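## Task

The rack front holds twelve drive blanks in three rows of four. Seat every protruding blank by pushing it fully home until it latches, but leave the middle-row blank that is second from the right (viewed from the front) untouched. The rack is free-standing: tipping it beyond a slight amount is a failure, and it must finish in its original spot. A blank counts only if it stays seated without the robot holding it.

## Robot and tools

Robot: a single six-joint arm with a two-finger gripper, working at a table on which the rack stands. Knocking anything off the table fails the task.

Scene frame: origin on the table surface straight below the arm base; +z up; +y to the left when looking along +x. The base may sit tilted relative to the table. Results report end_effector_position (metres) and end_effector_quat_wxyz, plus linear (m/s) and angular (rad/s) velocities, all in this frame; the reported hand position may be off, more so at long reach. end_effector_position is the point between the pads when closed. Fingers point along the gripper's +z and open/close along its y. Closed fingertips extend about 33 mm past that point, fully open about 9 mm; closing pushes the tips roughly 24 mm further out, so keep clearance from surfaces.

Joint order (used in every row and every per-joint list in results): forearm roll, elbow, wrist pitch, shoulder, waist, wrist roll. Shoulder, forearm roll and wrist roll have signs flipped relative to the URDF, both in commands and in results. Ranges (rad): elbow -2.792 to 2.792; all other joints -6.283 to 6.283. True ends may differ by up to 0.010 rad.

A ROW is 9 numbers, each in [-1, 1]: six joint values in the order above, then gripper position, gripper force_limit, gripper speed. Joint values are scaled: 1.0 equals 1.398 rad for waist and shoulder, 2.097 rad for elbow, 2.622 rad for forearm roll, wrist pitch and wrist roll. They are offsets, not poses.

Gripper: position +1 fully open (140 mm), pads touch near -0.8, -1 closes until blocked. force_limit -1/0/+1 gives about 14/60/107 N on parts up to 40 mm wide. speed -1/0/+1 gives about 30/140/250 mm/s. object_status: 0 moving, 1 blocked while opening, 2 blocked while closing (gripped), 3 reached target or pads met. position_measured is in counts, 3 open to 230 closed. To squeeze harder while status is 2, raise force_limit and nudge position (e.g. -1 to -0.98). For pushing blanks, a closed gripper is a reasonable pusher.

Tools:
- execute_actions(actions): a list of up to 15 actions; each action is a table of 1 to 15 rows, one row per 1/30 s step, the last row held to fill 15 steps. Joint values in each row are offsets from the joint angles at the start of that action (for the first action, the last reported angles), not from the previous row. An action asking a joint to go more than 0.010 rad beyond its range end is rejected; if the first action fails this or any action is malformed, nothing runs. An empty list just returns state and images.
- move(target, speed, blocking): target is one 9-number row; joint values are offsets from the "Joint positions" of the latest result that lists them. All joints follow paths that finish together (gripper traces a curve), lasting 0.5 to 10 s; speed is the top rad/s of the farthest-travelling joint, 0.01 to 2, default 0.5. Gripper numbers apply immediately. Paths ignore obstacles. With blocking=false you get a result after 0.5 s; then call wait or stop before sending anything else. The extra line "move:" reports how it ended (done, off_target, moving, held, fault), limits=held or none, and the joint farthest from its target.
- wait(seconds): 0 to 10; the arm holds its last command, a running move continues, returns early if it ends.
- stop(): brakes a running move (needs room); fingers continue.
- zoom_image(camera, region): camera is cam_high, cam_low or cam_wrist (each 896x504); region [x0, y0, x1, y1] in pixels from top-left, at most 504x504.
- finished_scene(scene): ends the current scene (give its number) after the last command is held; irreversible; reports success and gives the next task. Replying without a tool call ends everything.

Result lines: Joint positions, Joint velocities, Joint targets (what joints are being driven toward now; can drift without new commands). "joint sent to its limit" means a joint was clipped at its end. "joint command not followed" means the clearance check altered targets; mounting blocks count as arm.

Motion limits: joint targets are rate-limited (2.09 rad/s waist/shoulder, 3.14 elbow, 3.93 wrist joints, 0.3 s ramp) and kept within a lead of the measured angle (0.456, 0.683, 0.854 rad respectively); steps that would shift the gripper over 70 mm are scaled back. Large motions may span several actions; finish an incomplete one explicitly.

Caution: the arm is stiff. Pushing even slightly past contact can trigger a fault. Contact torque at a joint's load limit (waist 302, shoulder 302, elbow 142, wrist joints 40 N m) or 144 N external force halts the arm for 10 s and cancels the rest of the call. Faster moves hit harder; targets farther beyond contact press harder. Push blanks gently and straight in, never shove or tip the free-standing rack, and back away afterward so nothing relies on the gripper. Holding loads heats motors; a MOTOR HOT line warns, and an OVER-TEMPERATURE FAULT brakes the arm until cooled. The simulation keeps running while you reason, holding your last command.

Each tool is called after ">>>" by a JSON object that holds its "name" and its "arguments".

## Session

>>> {"name": "execute_actions", "arguments": {"actions": []}}

>>> {"name": "zoom_image", "arguments": {"camera": "cam_high", "region": [260, 100, 560, 270]}}

>>> {"name": "zoom_image", "arguments": {"camera": "cam_low", "region": [290, 10, 510, 140]}}

Scene clock: 0.00 s.
end_effector_position=(+0.0472, +0.2534, +0.1904) position_measured=3 object_status=3 end_effector_quat_wxyz=(-0.093, +0.674, +0.727, -0.091) end_effector_velocity=(+0.001, +0.000, +0.000) end_effector_angular_velocity=(+0.000, -0.001, +0.000)
Joint names: [forearm roll, elbow, wrist pitch, shoulder, waist, wrist roll]
Joint positions: [-0.251  2.484  1.091  0.266  1.002 -0.737]
Joint velocities: [ 0.001 -0.001 -0.    -0.    -0.    -0.   ]
Joint targets: [-0.251 2.484 1.091 0.266 1.002 -0.737]

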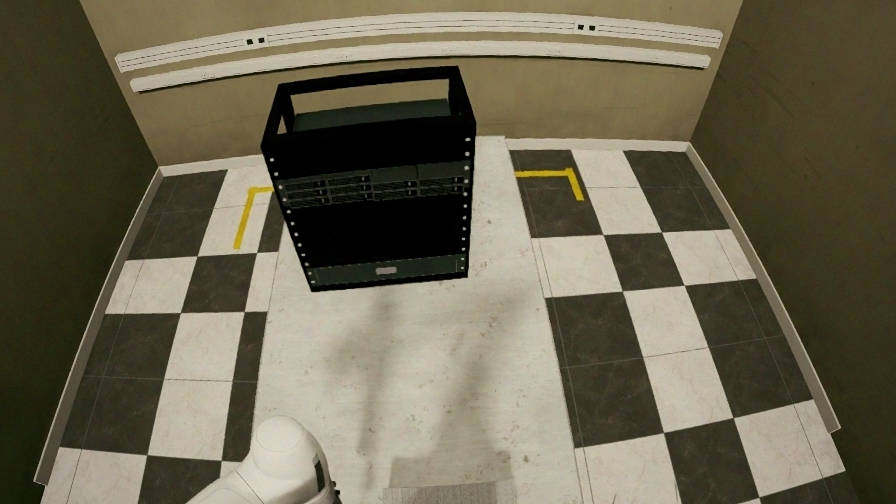

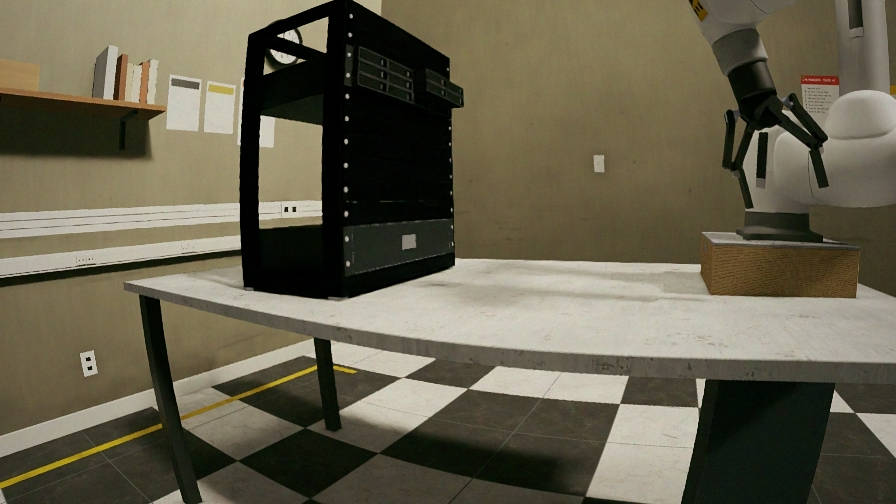

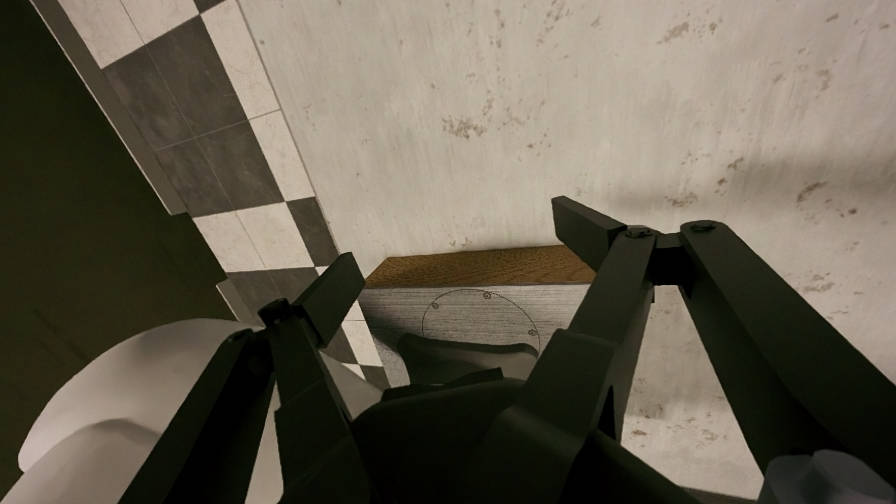

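Region (260, 100, 560, 270) of cam_high's 896x504 image, scaled by 1.680, with more detail than that image has; it fills the top 286 rows of this view, and the rest is white.

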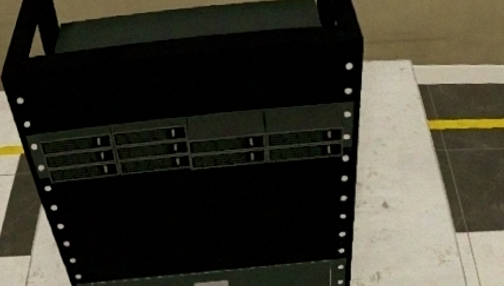

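Region (290, 10, 510, 140) of cam_low's 896x504 image, scaled by 2.291, with more detail than that image has; it fills the top 298 rows of this view, and the rest is white.

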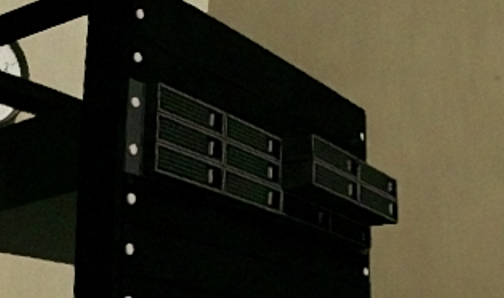

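>>> {"name": "move", "arguments": {"target": [0.0957,-0.0053,-0.728,-0.13,-0.631,-0.318,-1,0,0], "speed": 1.0}}

>>> {"name": "zoom_image", "arguments": {"camera": "cam_low", "region": [390, 40, 530, 120]}}

Scene clock: 11.23 s.
end_effector_position=(+0.6551, +0.0841, +0.4678) position_measured=233 object_status=3 end_effector_quat_wxyz=(-0.019, +0.704, +0.029, +0.710) end_effector_velocity=(+0.000, +0.000, +0.000) end_effector_angular_velocity=(-0.001, -0.001, +0.000)
Joint names: [forearm roll, elbow, wrist pitch, shoulder, waist, wrist roll]
Joint positions: [ 0.     2.473 -0.818  0.085  0.12  -1.571]
Joint velocities: [ 0.001 -0.    -0.001 -0.    -0.     0.   ]
Joint targets: [0.000 2.473 -0.818 0.085 0.119 -1.571]
move: done; limits=none; farthest joint: the waist, 0.000 radians from its target (0.882 radians at the start)

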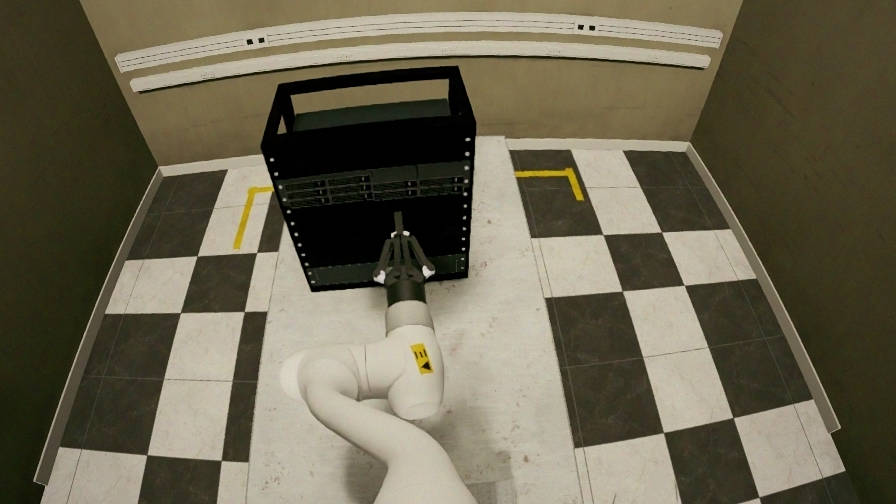

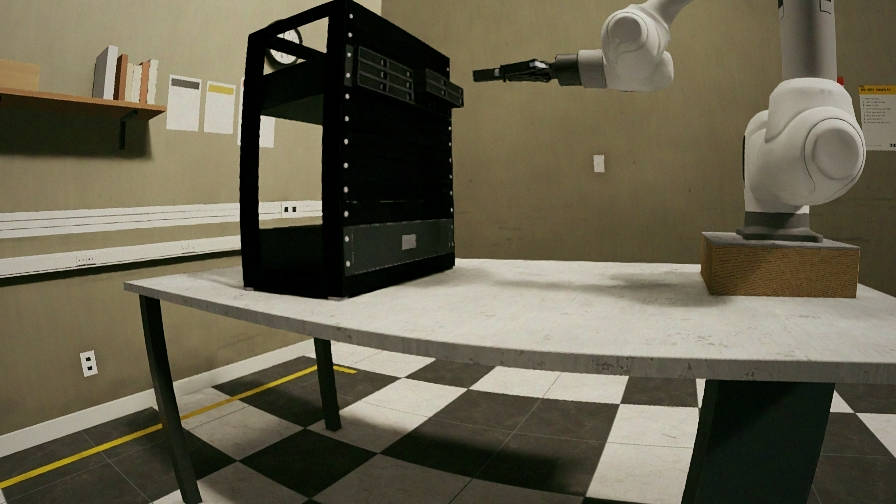

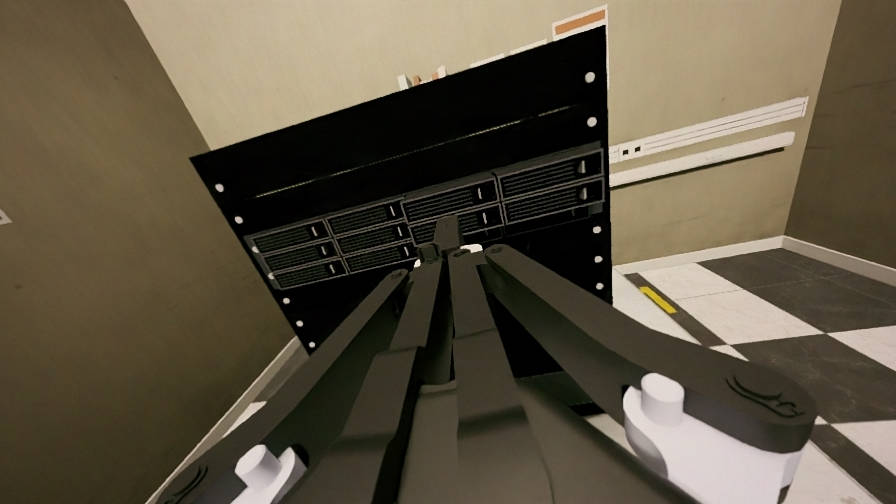

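Region (390, 40, 530, 120) of cam_low's 896x504 image, scaled by 3.600, with more detail than that image has; it fills the top 288 rows of this view, and the rest is white.

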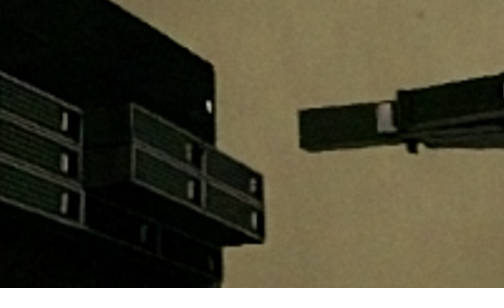

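>>> {"name": "move", "arguments": {"target": [0,-0.0542,0,-0.0806,-0.09,0,-1,0,0], "speed": 0.2}}

>>> {"name": "zoom_image", "arguments": {"camera": "cam_low", "region": [400, 55, 500, 120]}}

Scene clock: 18.10 s.
end_effector_position=(+0.7298, -0.0031, +0.4724) position_measured=233 object_status=3 end_effector_quat_wxyz=(+0.025, +0.703, -0.016, +0.711) end_effector_velocity=(+0.001, -0.001, +0.000) end_effector_angular_velocity=(+0.002, -0.000, -0.002)
Joint names: [forearm roll, elbow, wrist pitch, shoulder, waist, wrist roll]
Joint positions: [ 0.     2.36  -0.818 -0.028 -0.006 -1.571]
Joint velocities: [-0.    -0.002  0.    -0.001 -0.002 -0.002]
Joint targets: [0.000 2.360 -0.818 -0.028 -0.006 -1.571]
move: done; limits=none; farthest joint: the waist, 0.000 radians from its target (0.125 radians at the start)

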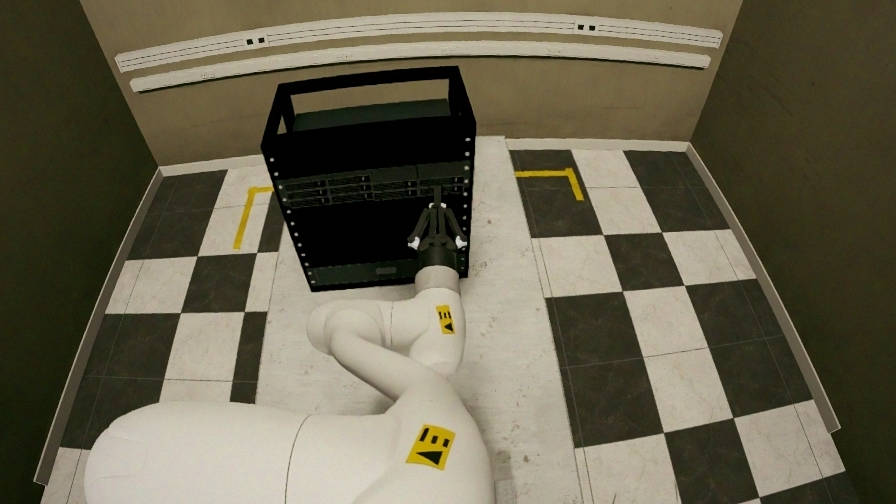

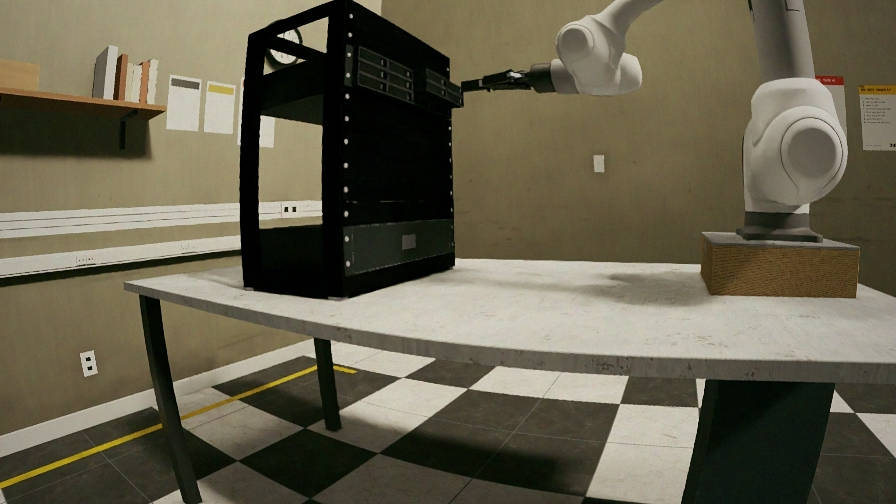

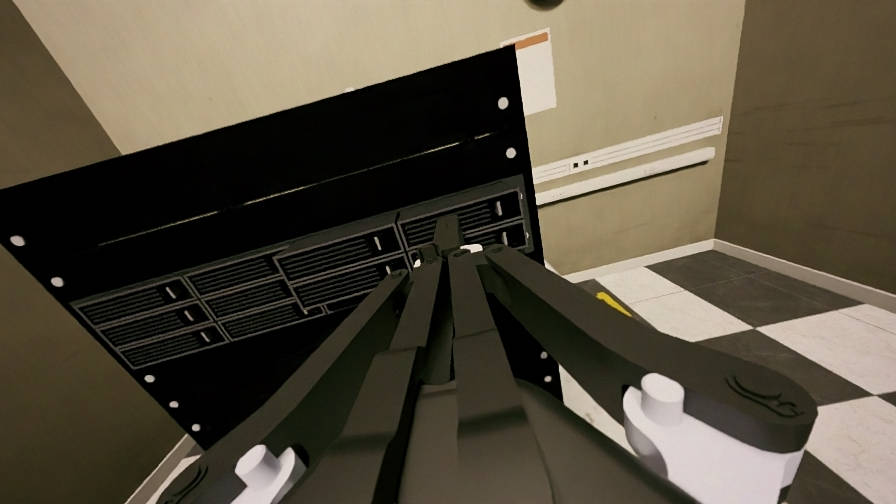

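Region (400, 55, 500, 120) of cam_low's 896x504 image, scaled by 5.040, with more detail than that image has; it fills the top 328 rows of this view, and the rest is white.

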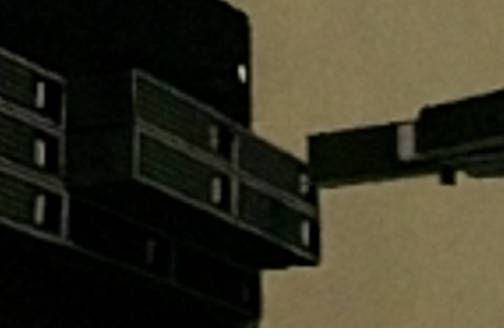

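>>> {"name": "move", "arguments": {"target": [0,-0.032,0.002,-0.0436,0,0,-1,0,0], "speed": 0.04}}

>>> {"name": "zoom_image", "arguments": {"camera": "cam_low", "region": [400, 55, 500, 120]}}

>>> {"name": "zoom_image", "arguments": {"camera": "cam_high", "region": [360, 150, 480, 220]}}

Scene clock: 23.17 s.
end_effector_position=(+0.7699, -0.0055, +0.4733) position_measured=233 object_status=3 end_effector_quat_wxyz=(+0.025, +0.703, -0.016, +0.711) end_effector_velocity=(+0.000, +0.000, -0.000) end_effector_angular_velocity=(-0.000, +0.000, +0.000)
Joint names: [forearm roll, elbow, wrist pitch, shoulder, waist, wrist roll]
Joint positions: [ 0.     2.293 -0.812 -0.089 -0.006 -1.571]
Joint velocities: [ 0.001 -0.     0.    -0.     0.    -0.   ]
Joint targets: [0.000 2.293 -0.812 -0.089 -0.006 -1.571]
move: done; limits=none; farthest joint: the waist, 0.000 radians from its target (0.000 radians at the start)

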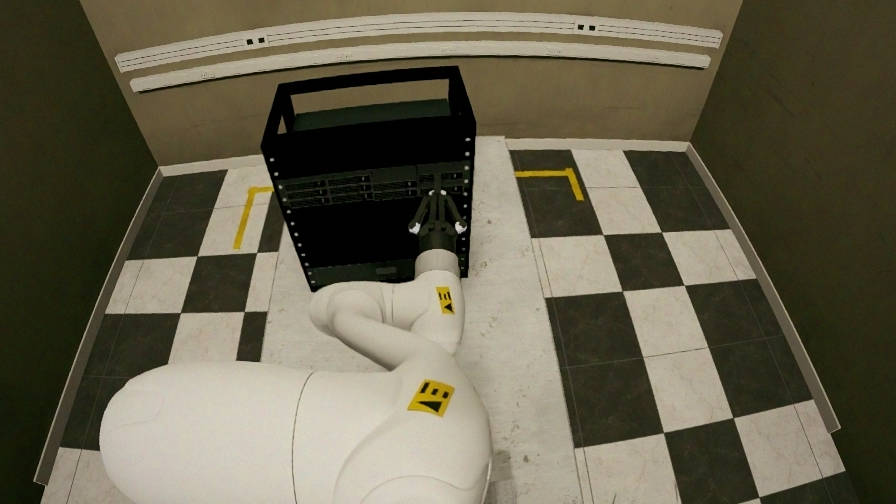

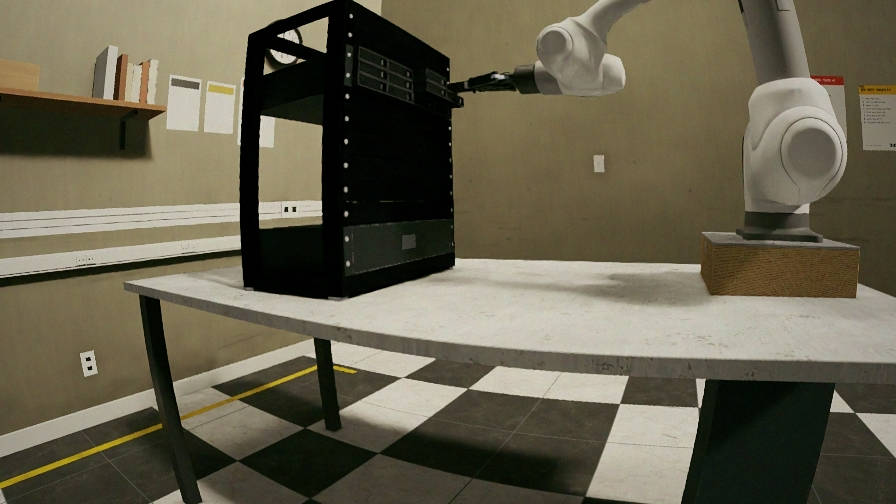

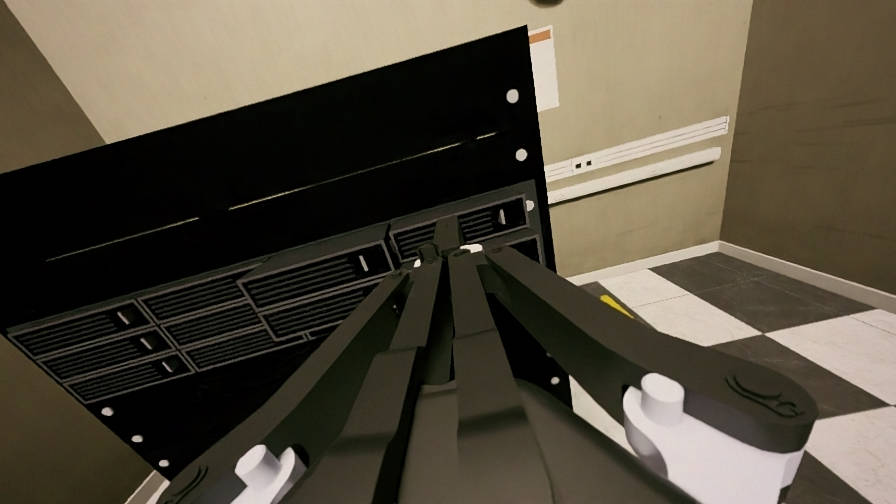

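Region (400, 55, 500, 120) of cam_low's 896x504 image, scaled by 5.040, with more detail than that image has; it fills the top 328 rows of this view, and the rest is white.

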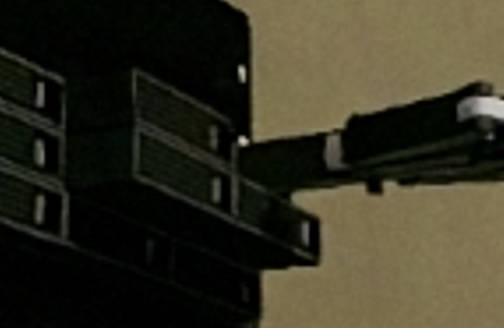

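Region (360, 150, 480, 220) of cam_high's 896x504 image, scaled by 4.200, with more detail than that image has; it fills the top 294 rows of this view, and the rest is white.

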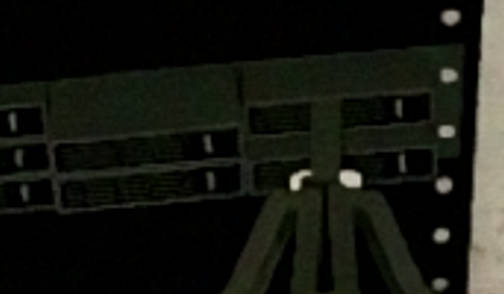

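>>> {"name": "move", "arguments": {"target": [0,-0.0098,0.0012,-0.0125,0,0,-1,0,0], "speed": 0.015}}

>>> {"name": "zoom_image", "arguments": {"camera": "cam_low", "region": [400, 55, 500, 120]}}

>>> {"name": "zoom_image", "arguments": {"camera": "cam_high", "region": [360, 150, 480, 220]}}

Scene clock: 30.50 s.
end_effector_position=(+0.7819, -0.0062, +0.4735) position_measured=233 object_status=3 end_effector_quat_wxyz=(+0.025, +0.703, -0.016, +0.711) end_effector_velocity=(+0.001, -0.000, +0.001) end_effector_angular_velocity=(-0.001, -0.002, -0.000)
Joint names: [forearm roll, elbow, wrist pitch, shoulder, waist, wrist roll]
Joint positions: [ 0.     2.272 -0.809 -0.106 -0.006 -1.571]
Joint velocities: [-0.    -0.002  0.    -0.    -0.     0.001]
Joint targets: [0.000 2.272 -0.809 -0.106 -0.006 -1.571]
move: done; limits=none; farthest joint: the waist, 0.000 radians from its target (0.000 radians at the start)

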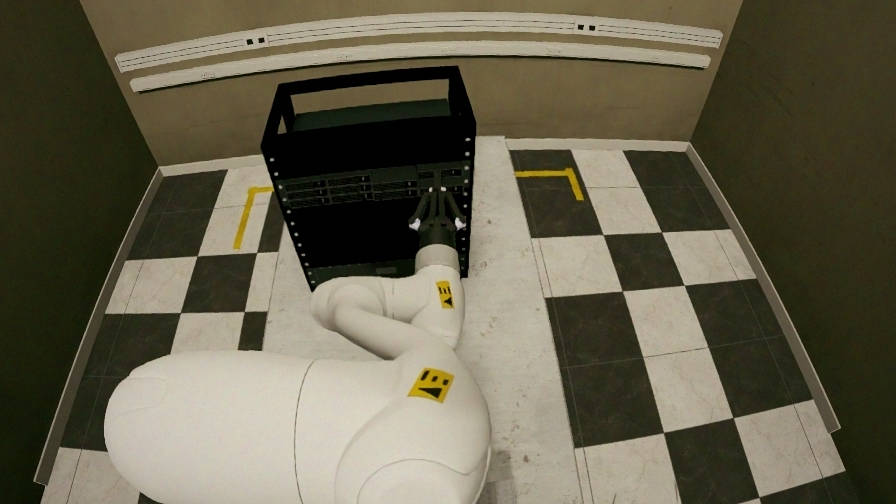

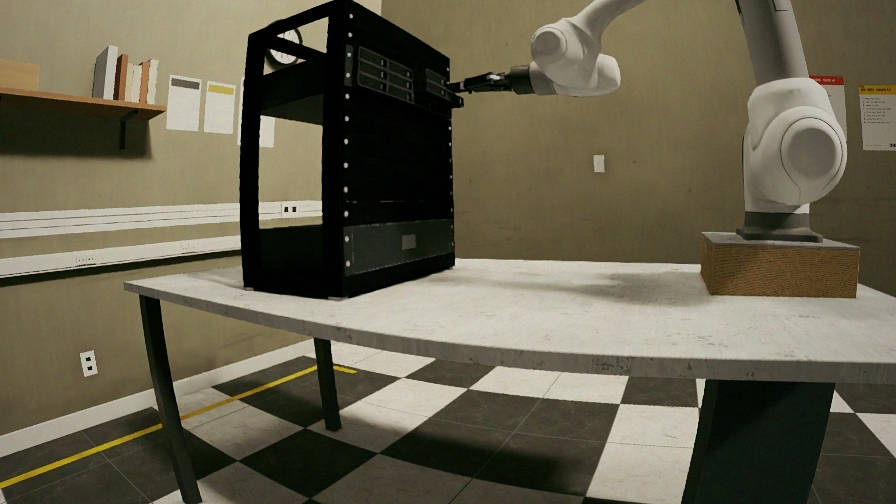

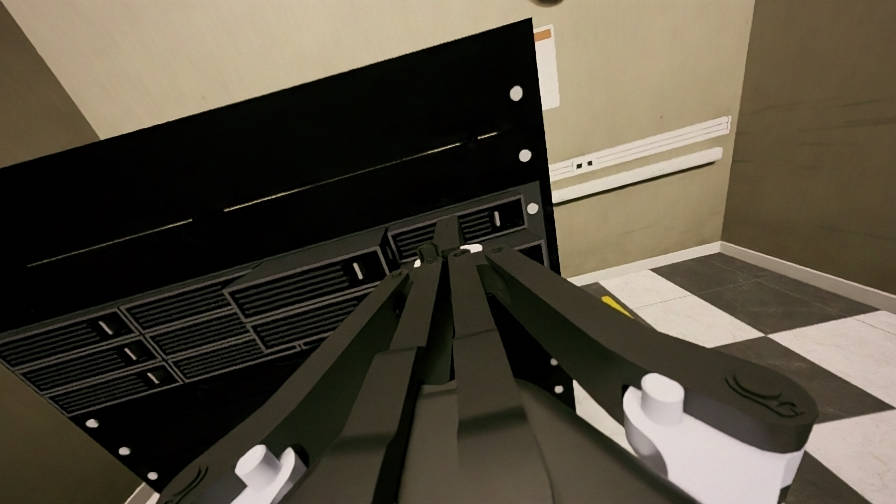

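Region (400, 55, 500, 120) of cam_low's 896x504 image, scaled by 5.040, with more detail than that image has; it fills the top 328 rows of this view, and the rest is white.

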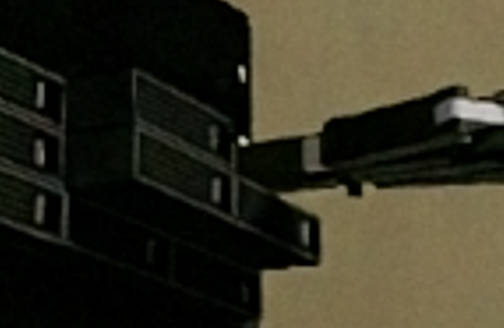

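Region (360, 150, 480, 220) of cam_high's 896x504 image, scaled by 4.200, with more detail than that image has; it fills the top 294 rows of this view, and the rest is white.

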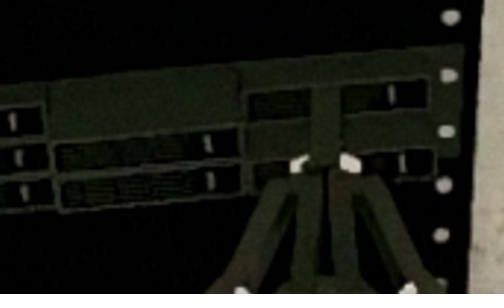

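>>> {"name": "move", "arguments": {"target": [0,-0.0057,0.0007,-0.0073,0,0,-1,0,0], "speed": 0.012}}

>>> {"name": "zoom_image", "arguments": {"camera": "cam_low", "region": [400, 55, 500, 120]}}

>>> {"name": "zoom_image", "arguments": {"camera": "cam_high", "region": [360, 150, 480, 220]}}

Scene clock: 36.20 s.
end_effector_position=(+0.7888, -0.0066, +0.4735) position_measured=233 object_status=3 end_effector_quat_wxyz=(+0.025, +0.703, -0.016, +0.711) end_effector_velocity=(+0.001, -0.000, +0.002) end_effector_angular_velocity=(-0.001, -0.003, -0.000)
Joint names: [forearm roll, elbow, wrist pitch, shoulder, waist, wrist roll]
Joint positions: [ 0.     2.26  -0.807 -0.117 -0.006 -1.571]
Joint velocities: [-0.    -0.003 -0.    -0.    -0.     0.001]
Joint targets: [0.000 2.260 -0.807 -0.117 -0.006 -1.571]
move: done; limits=none; farthest joint: the waist, 0.000 radians from its target (0.000 radians at the start)

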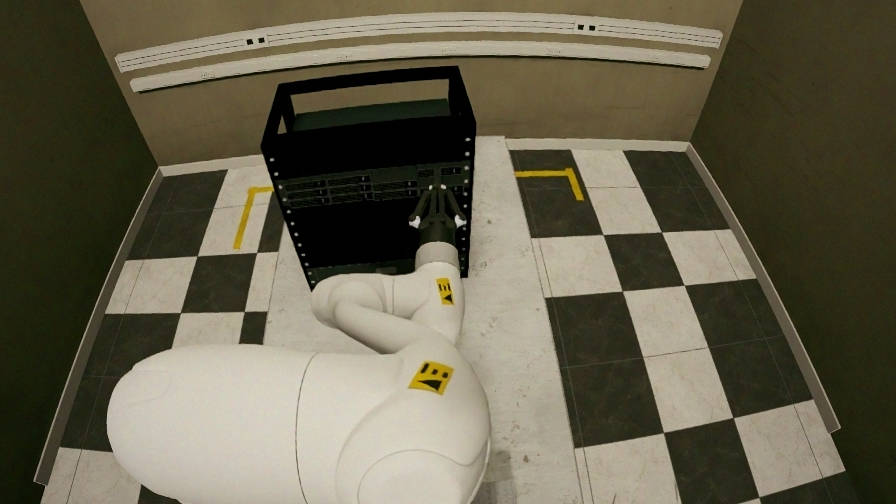

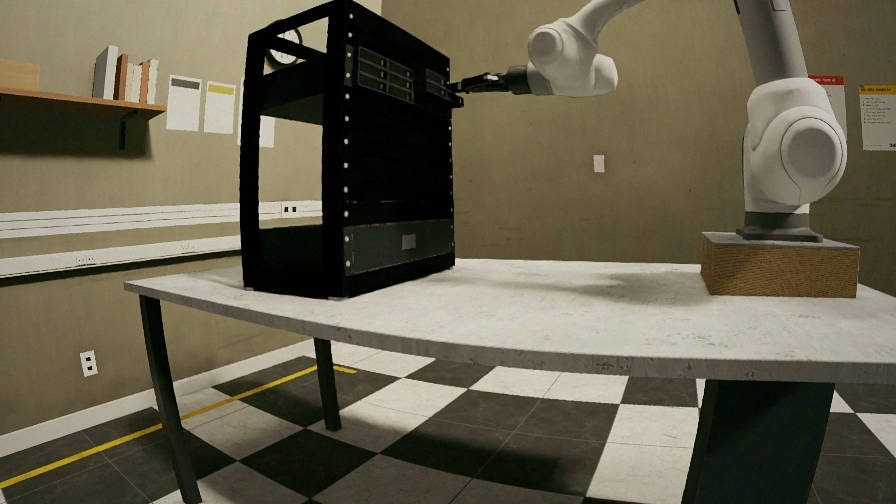

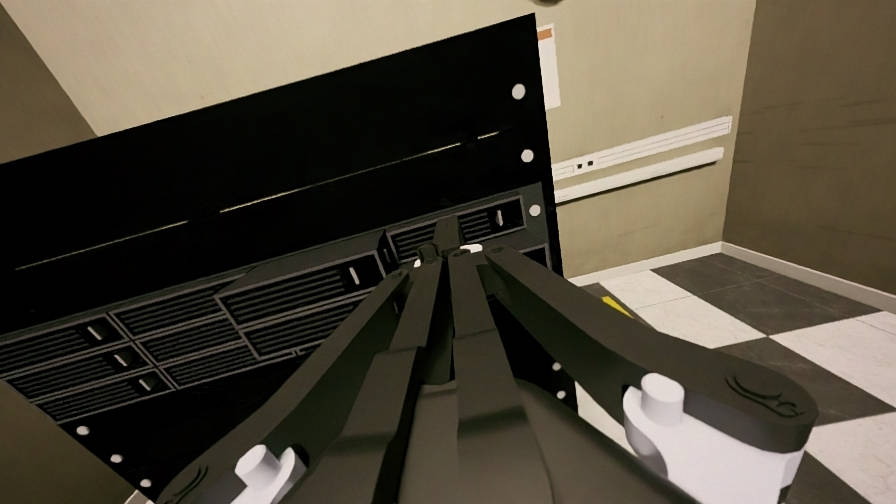

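Region (400, 55, 500, 120) of cam_low's 896x504 image, scaled by 5.040, with more detail than that image has; it fills the top 328 rows of this view, and the rest is white.

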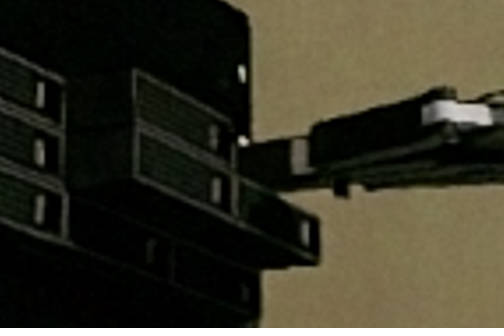

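Region (360, 150, 480, 220) of cam_high's 896x504 image, scaled by 4.200, with more detail than that image has; it fills the top 294 rows of this view, and the rest is white.

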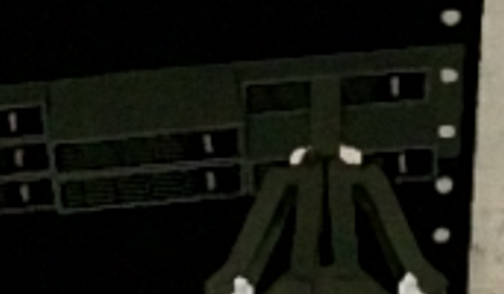

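>>> {"name": "move", "arguments": {"target": [0,-0.0029,0.0003,-0.0036,0,0,-1,0,0], "speed": 0.01}}

>>> {"name": "zoom_image", "arguments": {"camera": "cam_low", "region": [400, 55, 500, 120]}}

>>> {"name": "zoom_image", "arguments": {"camera": "cam_high", "region": [360, 150, 480, 220]}}

Scene clock: 40.10 s.
end_effector_position=(+0.7923, -0.0068, +0.4739) position_measured=233 object_status=3 end_effector_quat_wxyz=(+0.025, +0.703, -0.016, +0.711) end_effector_velocity=(+0.000, +0.000, -0.001) end_effector_angular_velocity=(+0.000, +0.002, +0.000)
Joint names: [forearm roll, elbow, wrist pitch, shoulder, waist, wrist roll]
Joint positions: [ 0.     2.254 -0.807 -0.121 -0.006 -1.571]
Joint velocities: [ 0.     0.     0.001 -0.001  0.    -0.001]
Joint targets: [0.000 2.254 -0.807 -0.122 -0.006 -1.571]
move: done; limits=none; farthest joint: the shoulder, 0.001 radians from its target (0.005 radians at the start)

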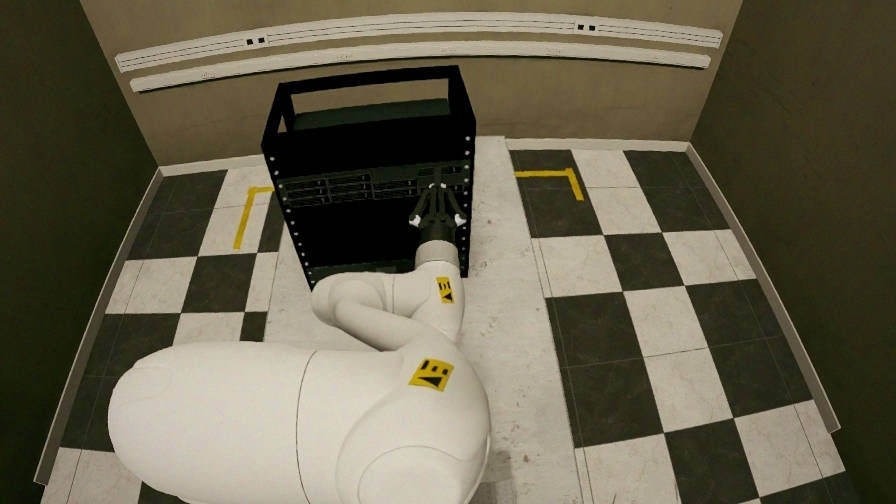

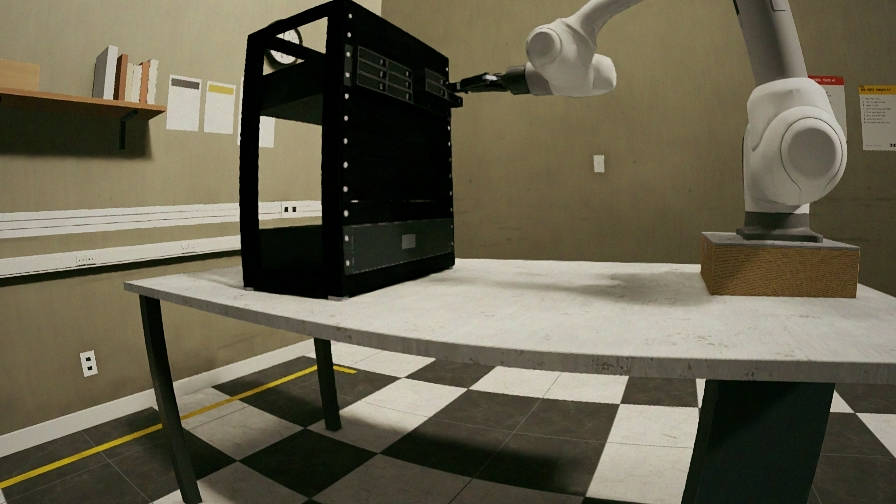

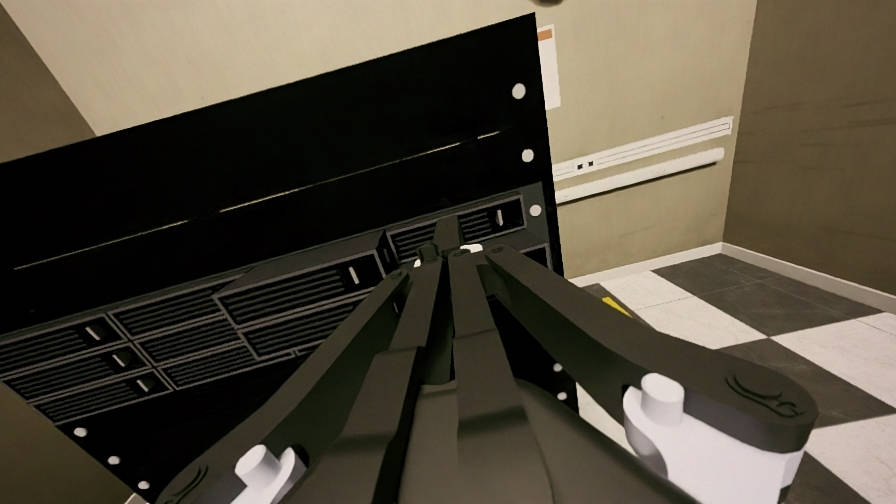

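Region (400, 55, 500, 120) of cam_low's 896x504 image, scaled by 5.040, with more detail than that image has; it fills the top 328 rows of this view, and the rest is white.

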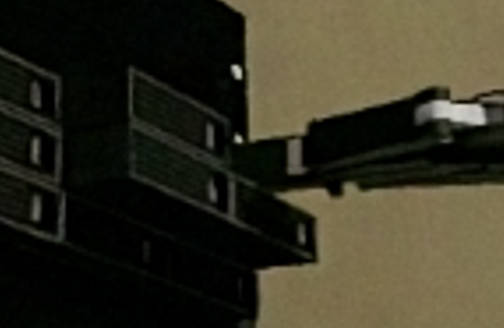

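Region (360, 150, 480, 220) of cam_high's 896x504 image, scaled by 4.200, with more detail than that image has; it fills the top 294 rows of this view, and the rest is white.

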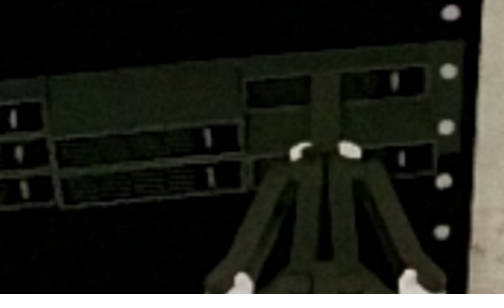

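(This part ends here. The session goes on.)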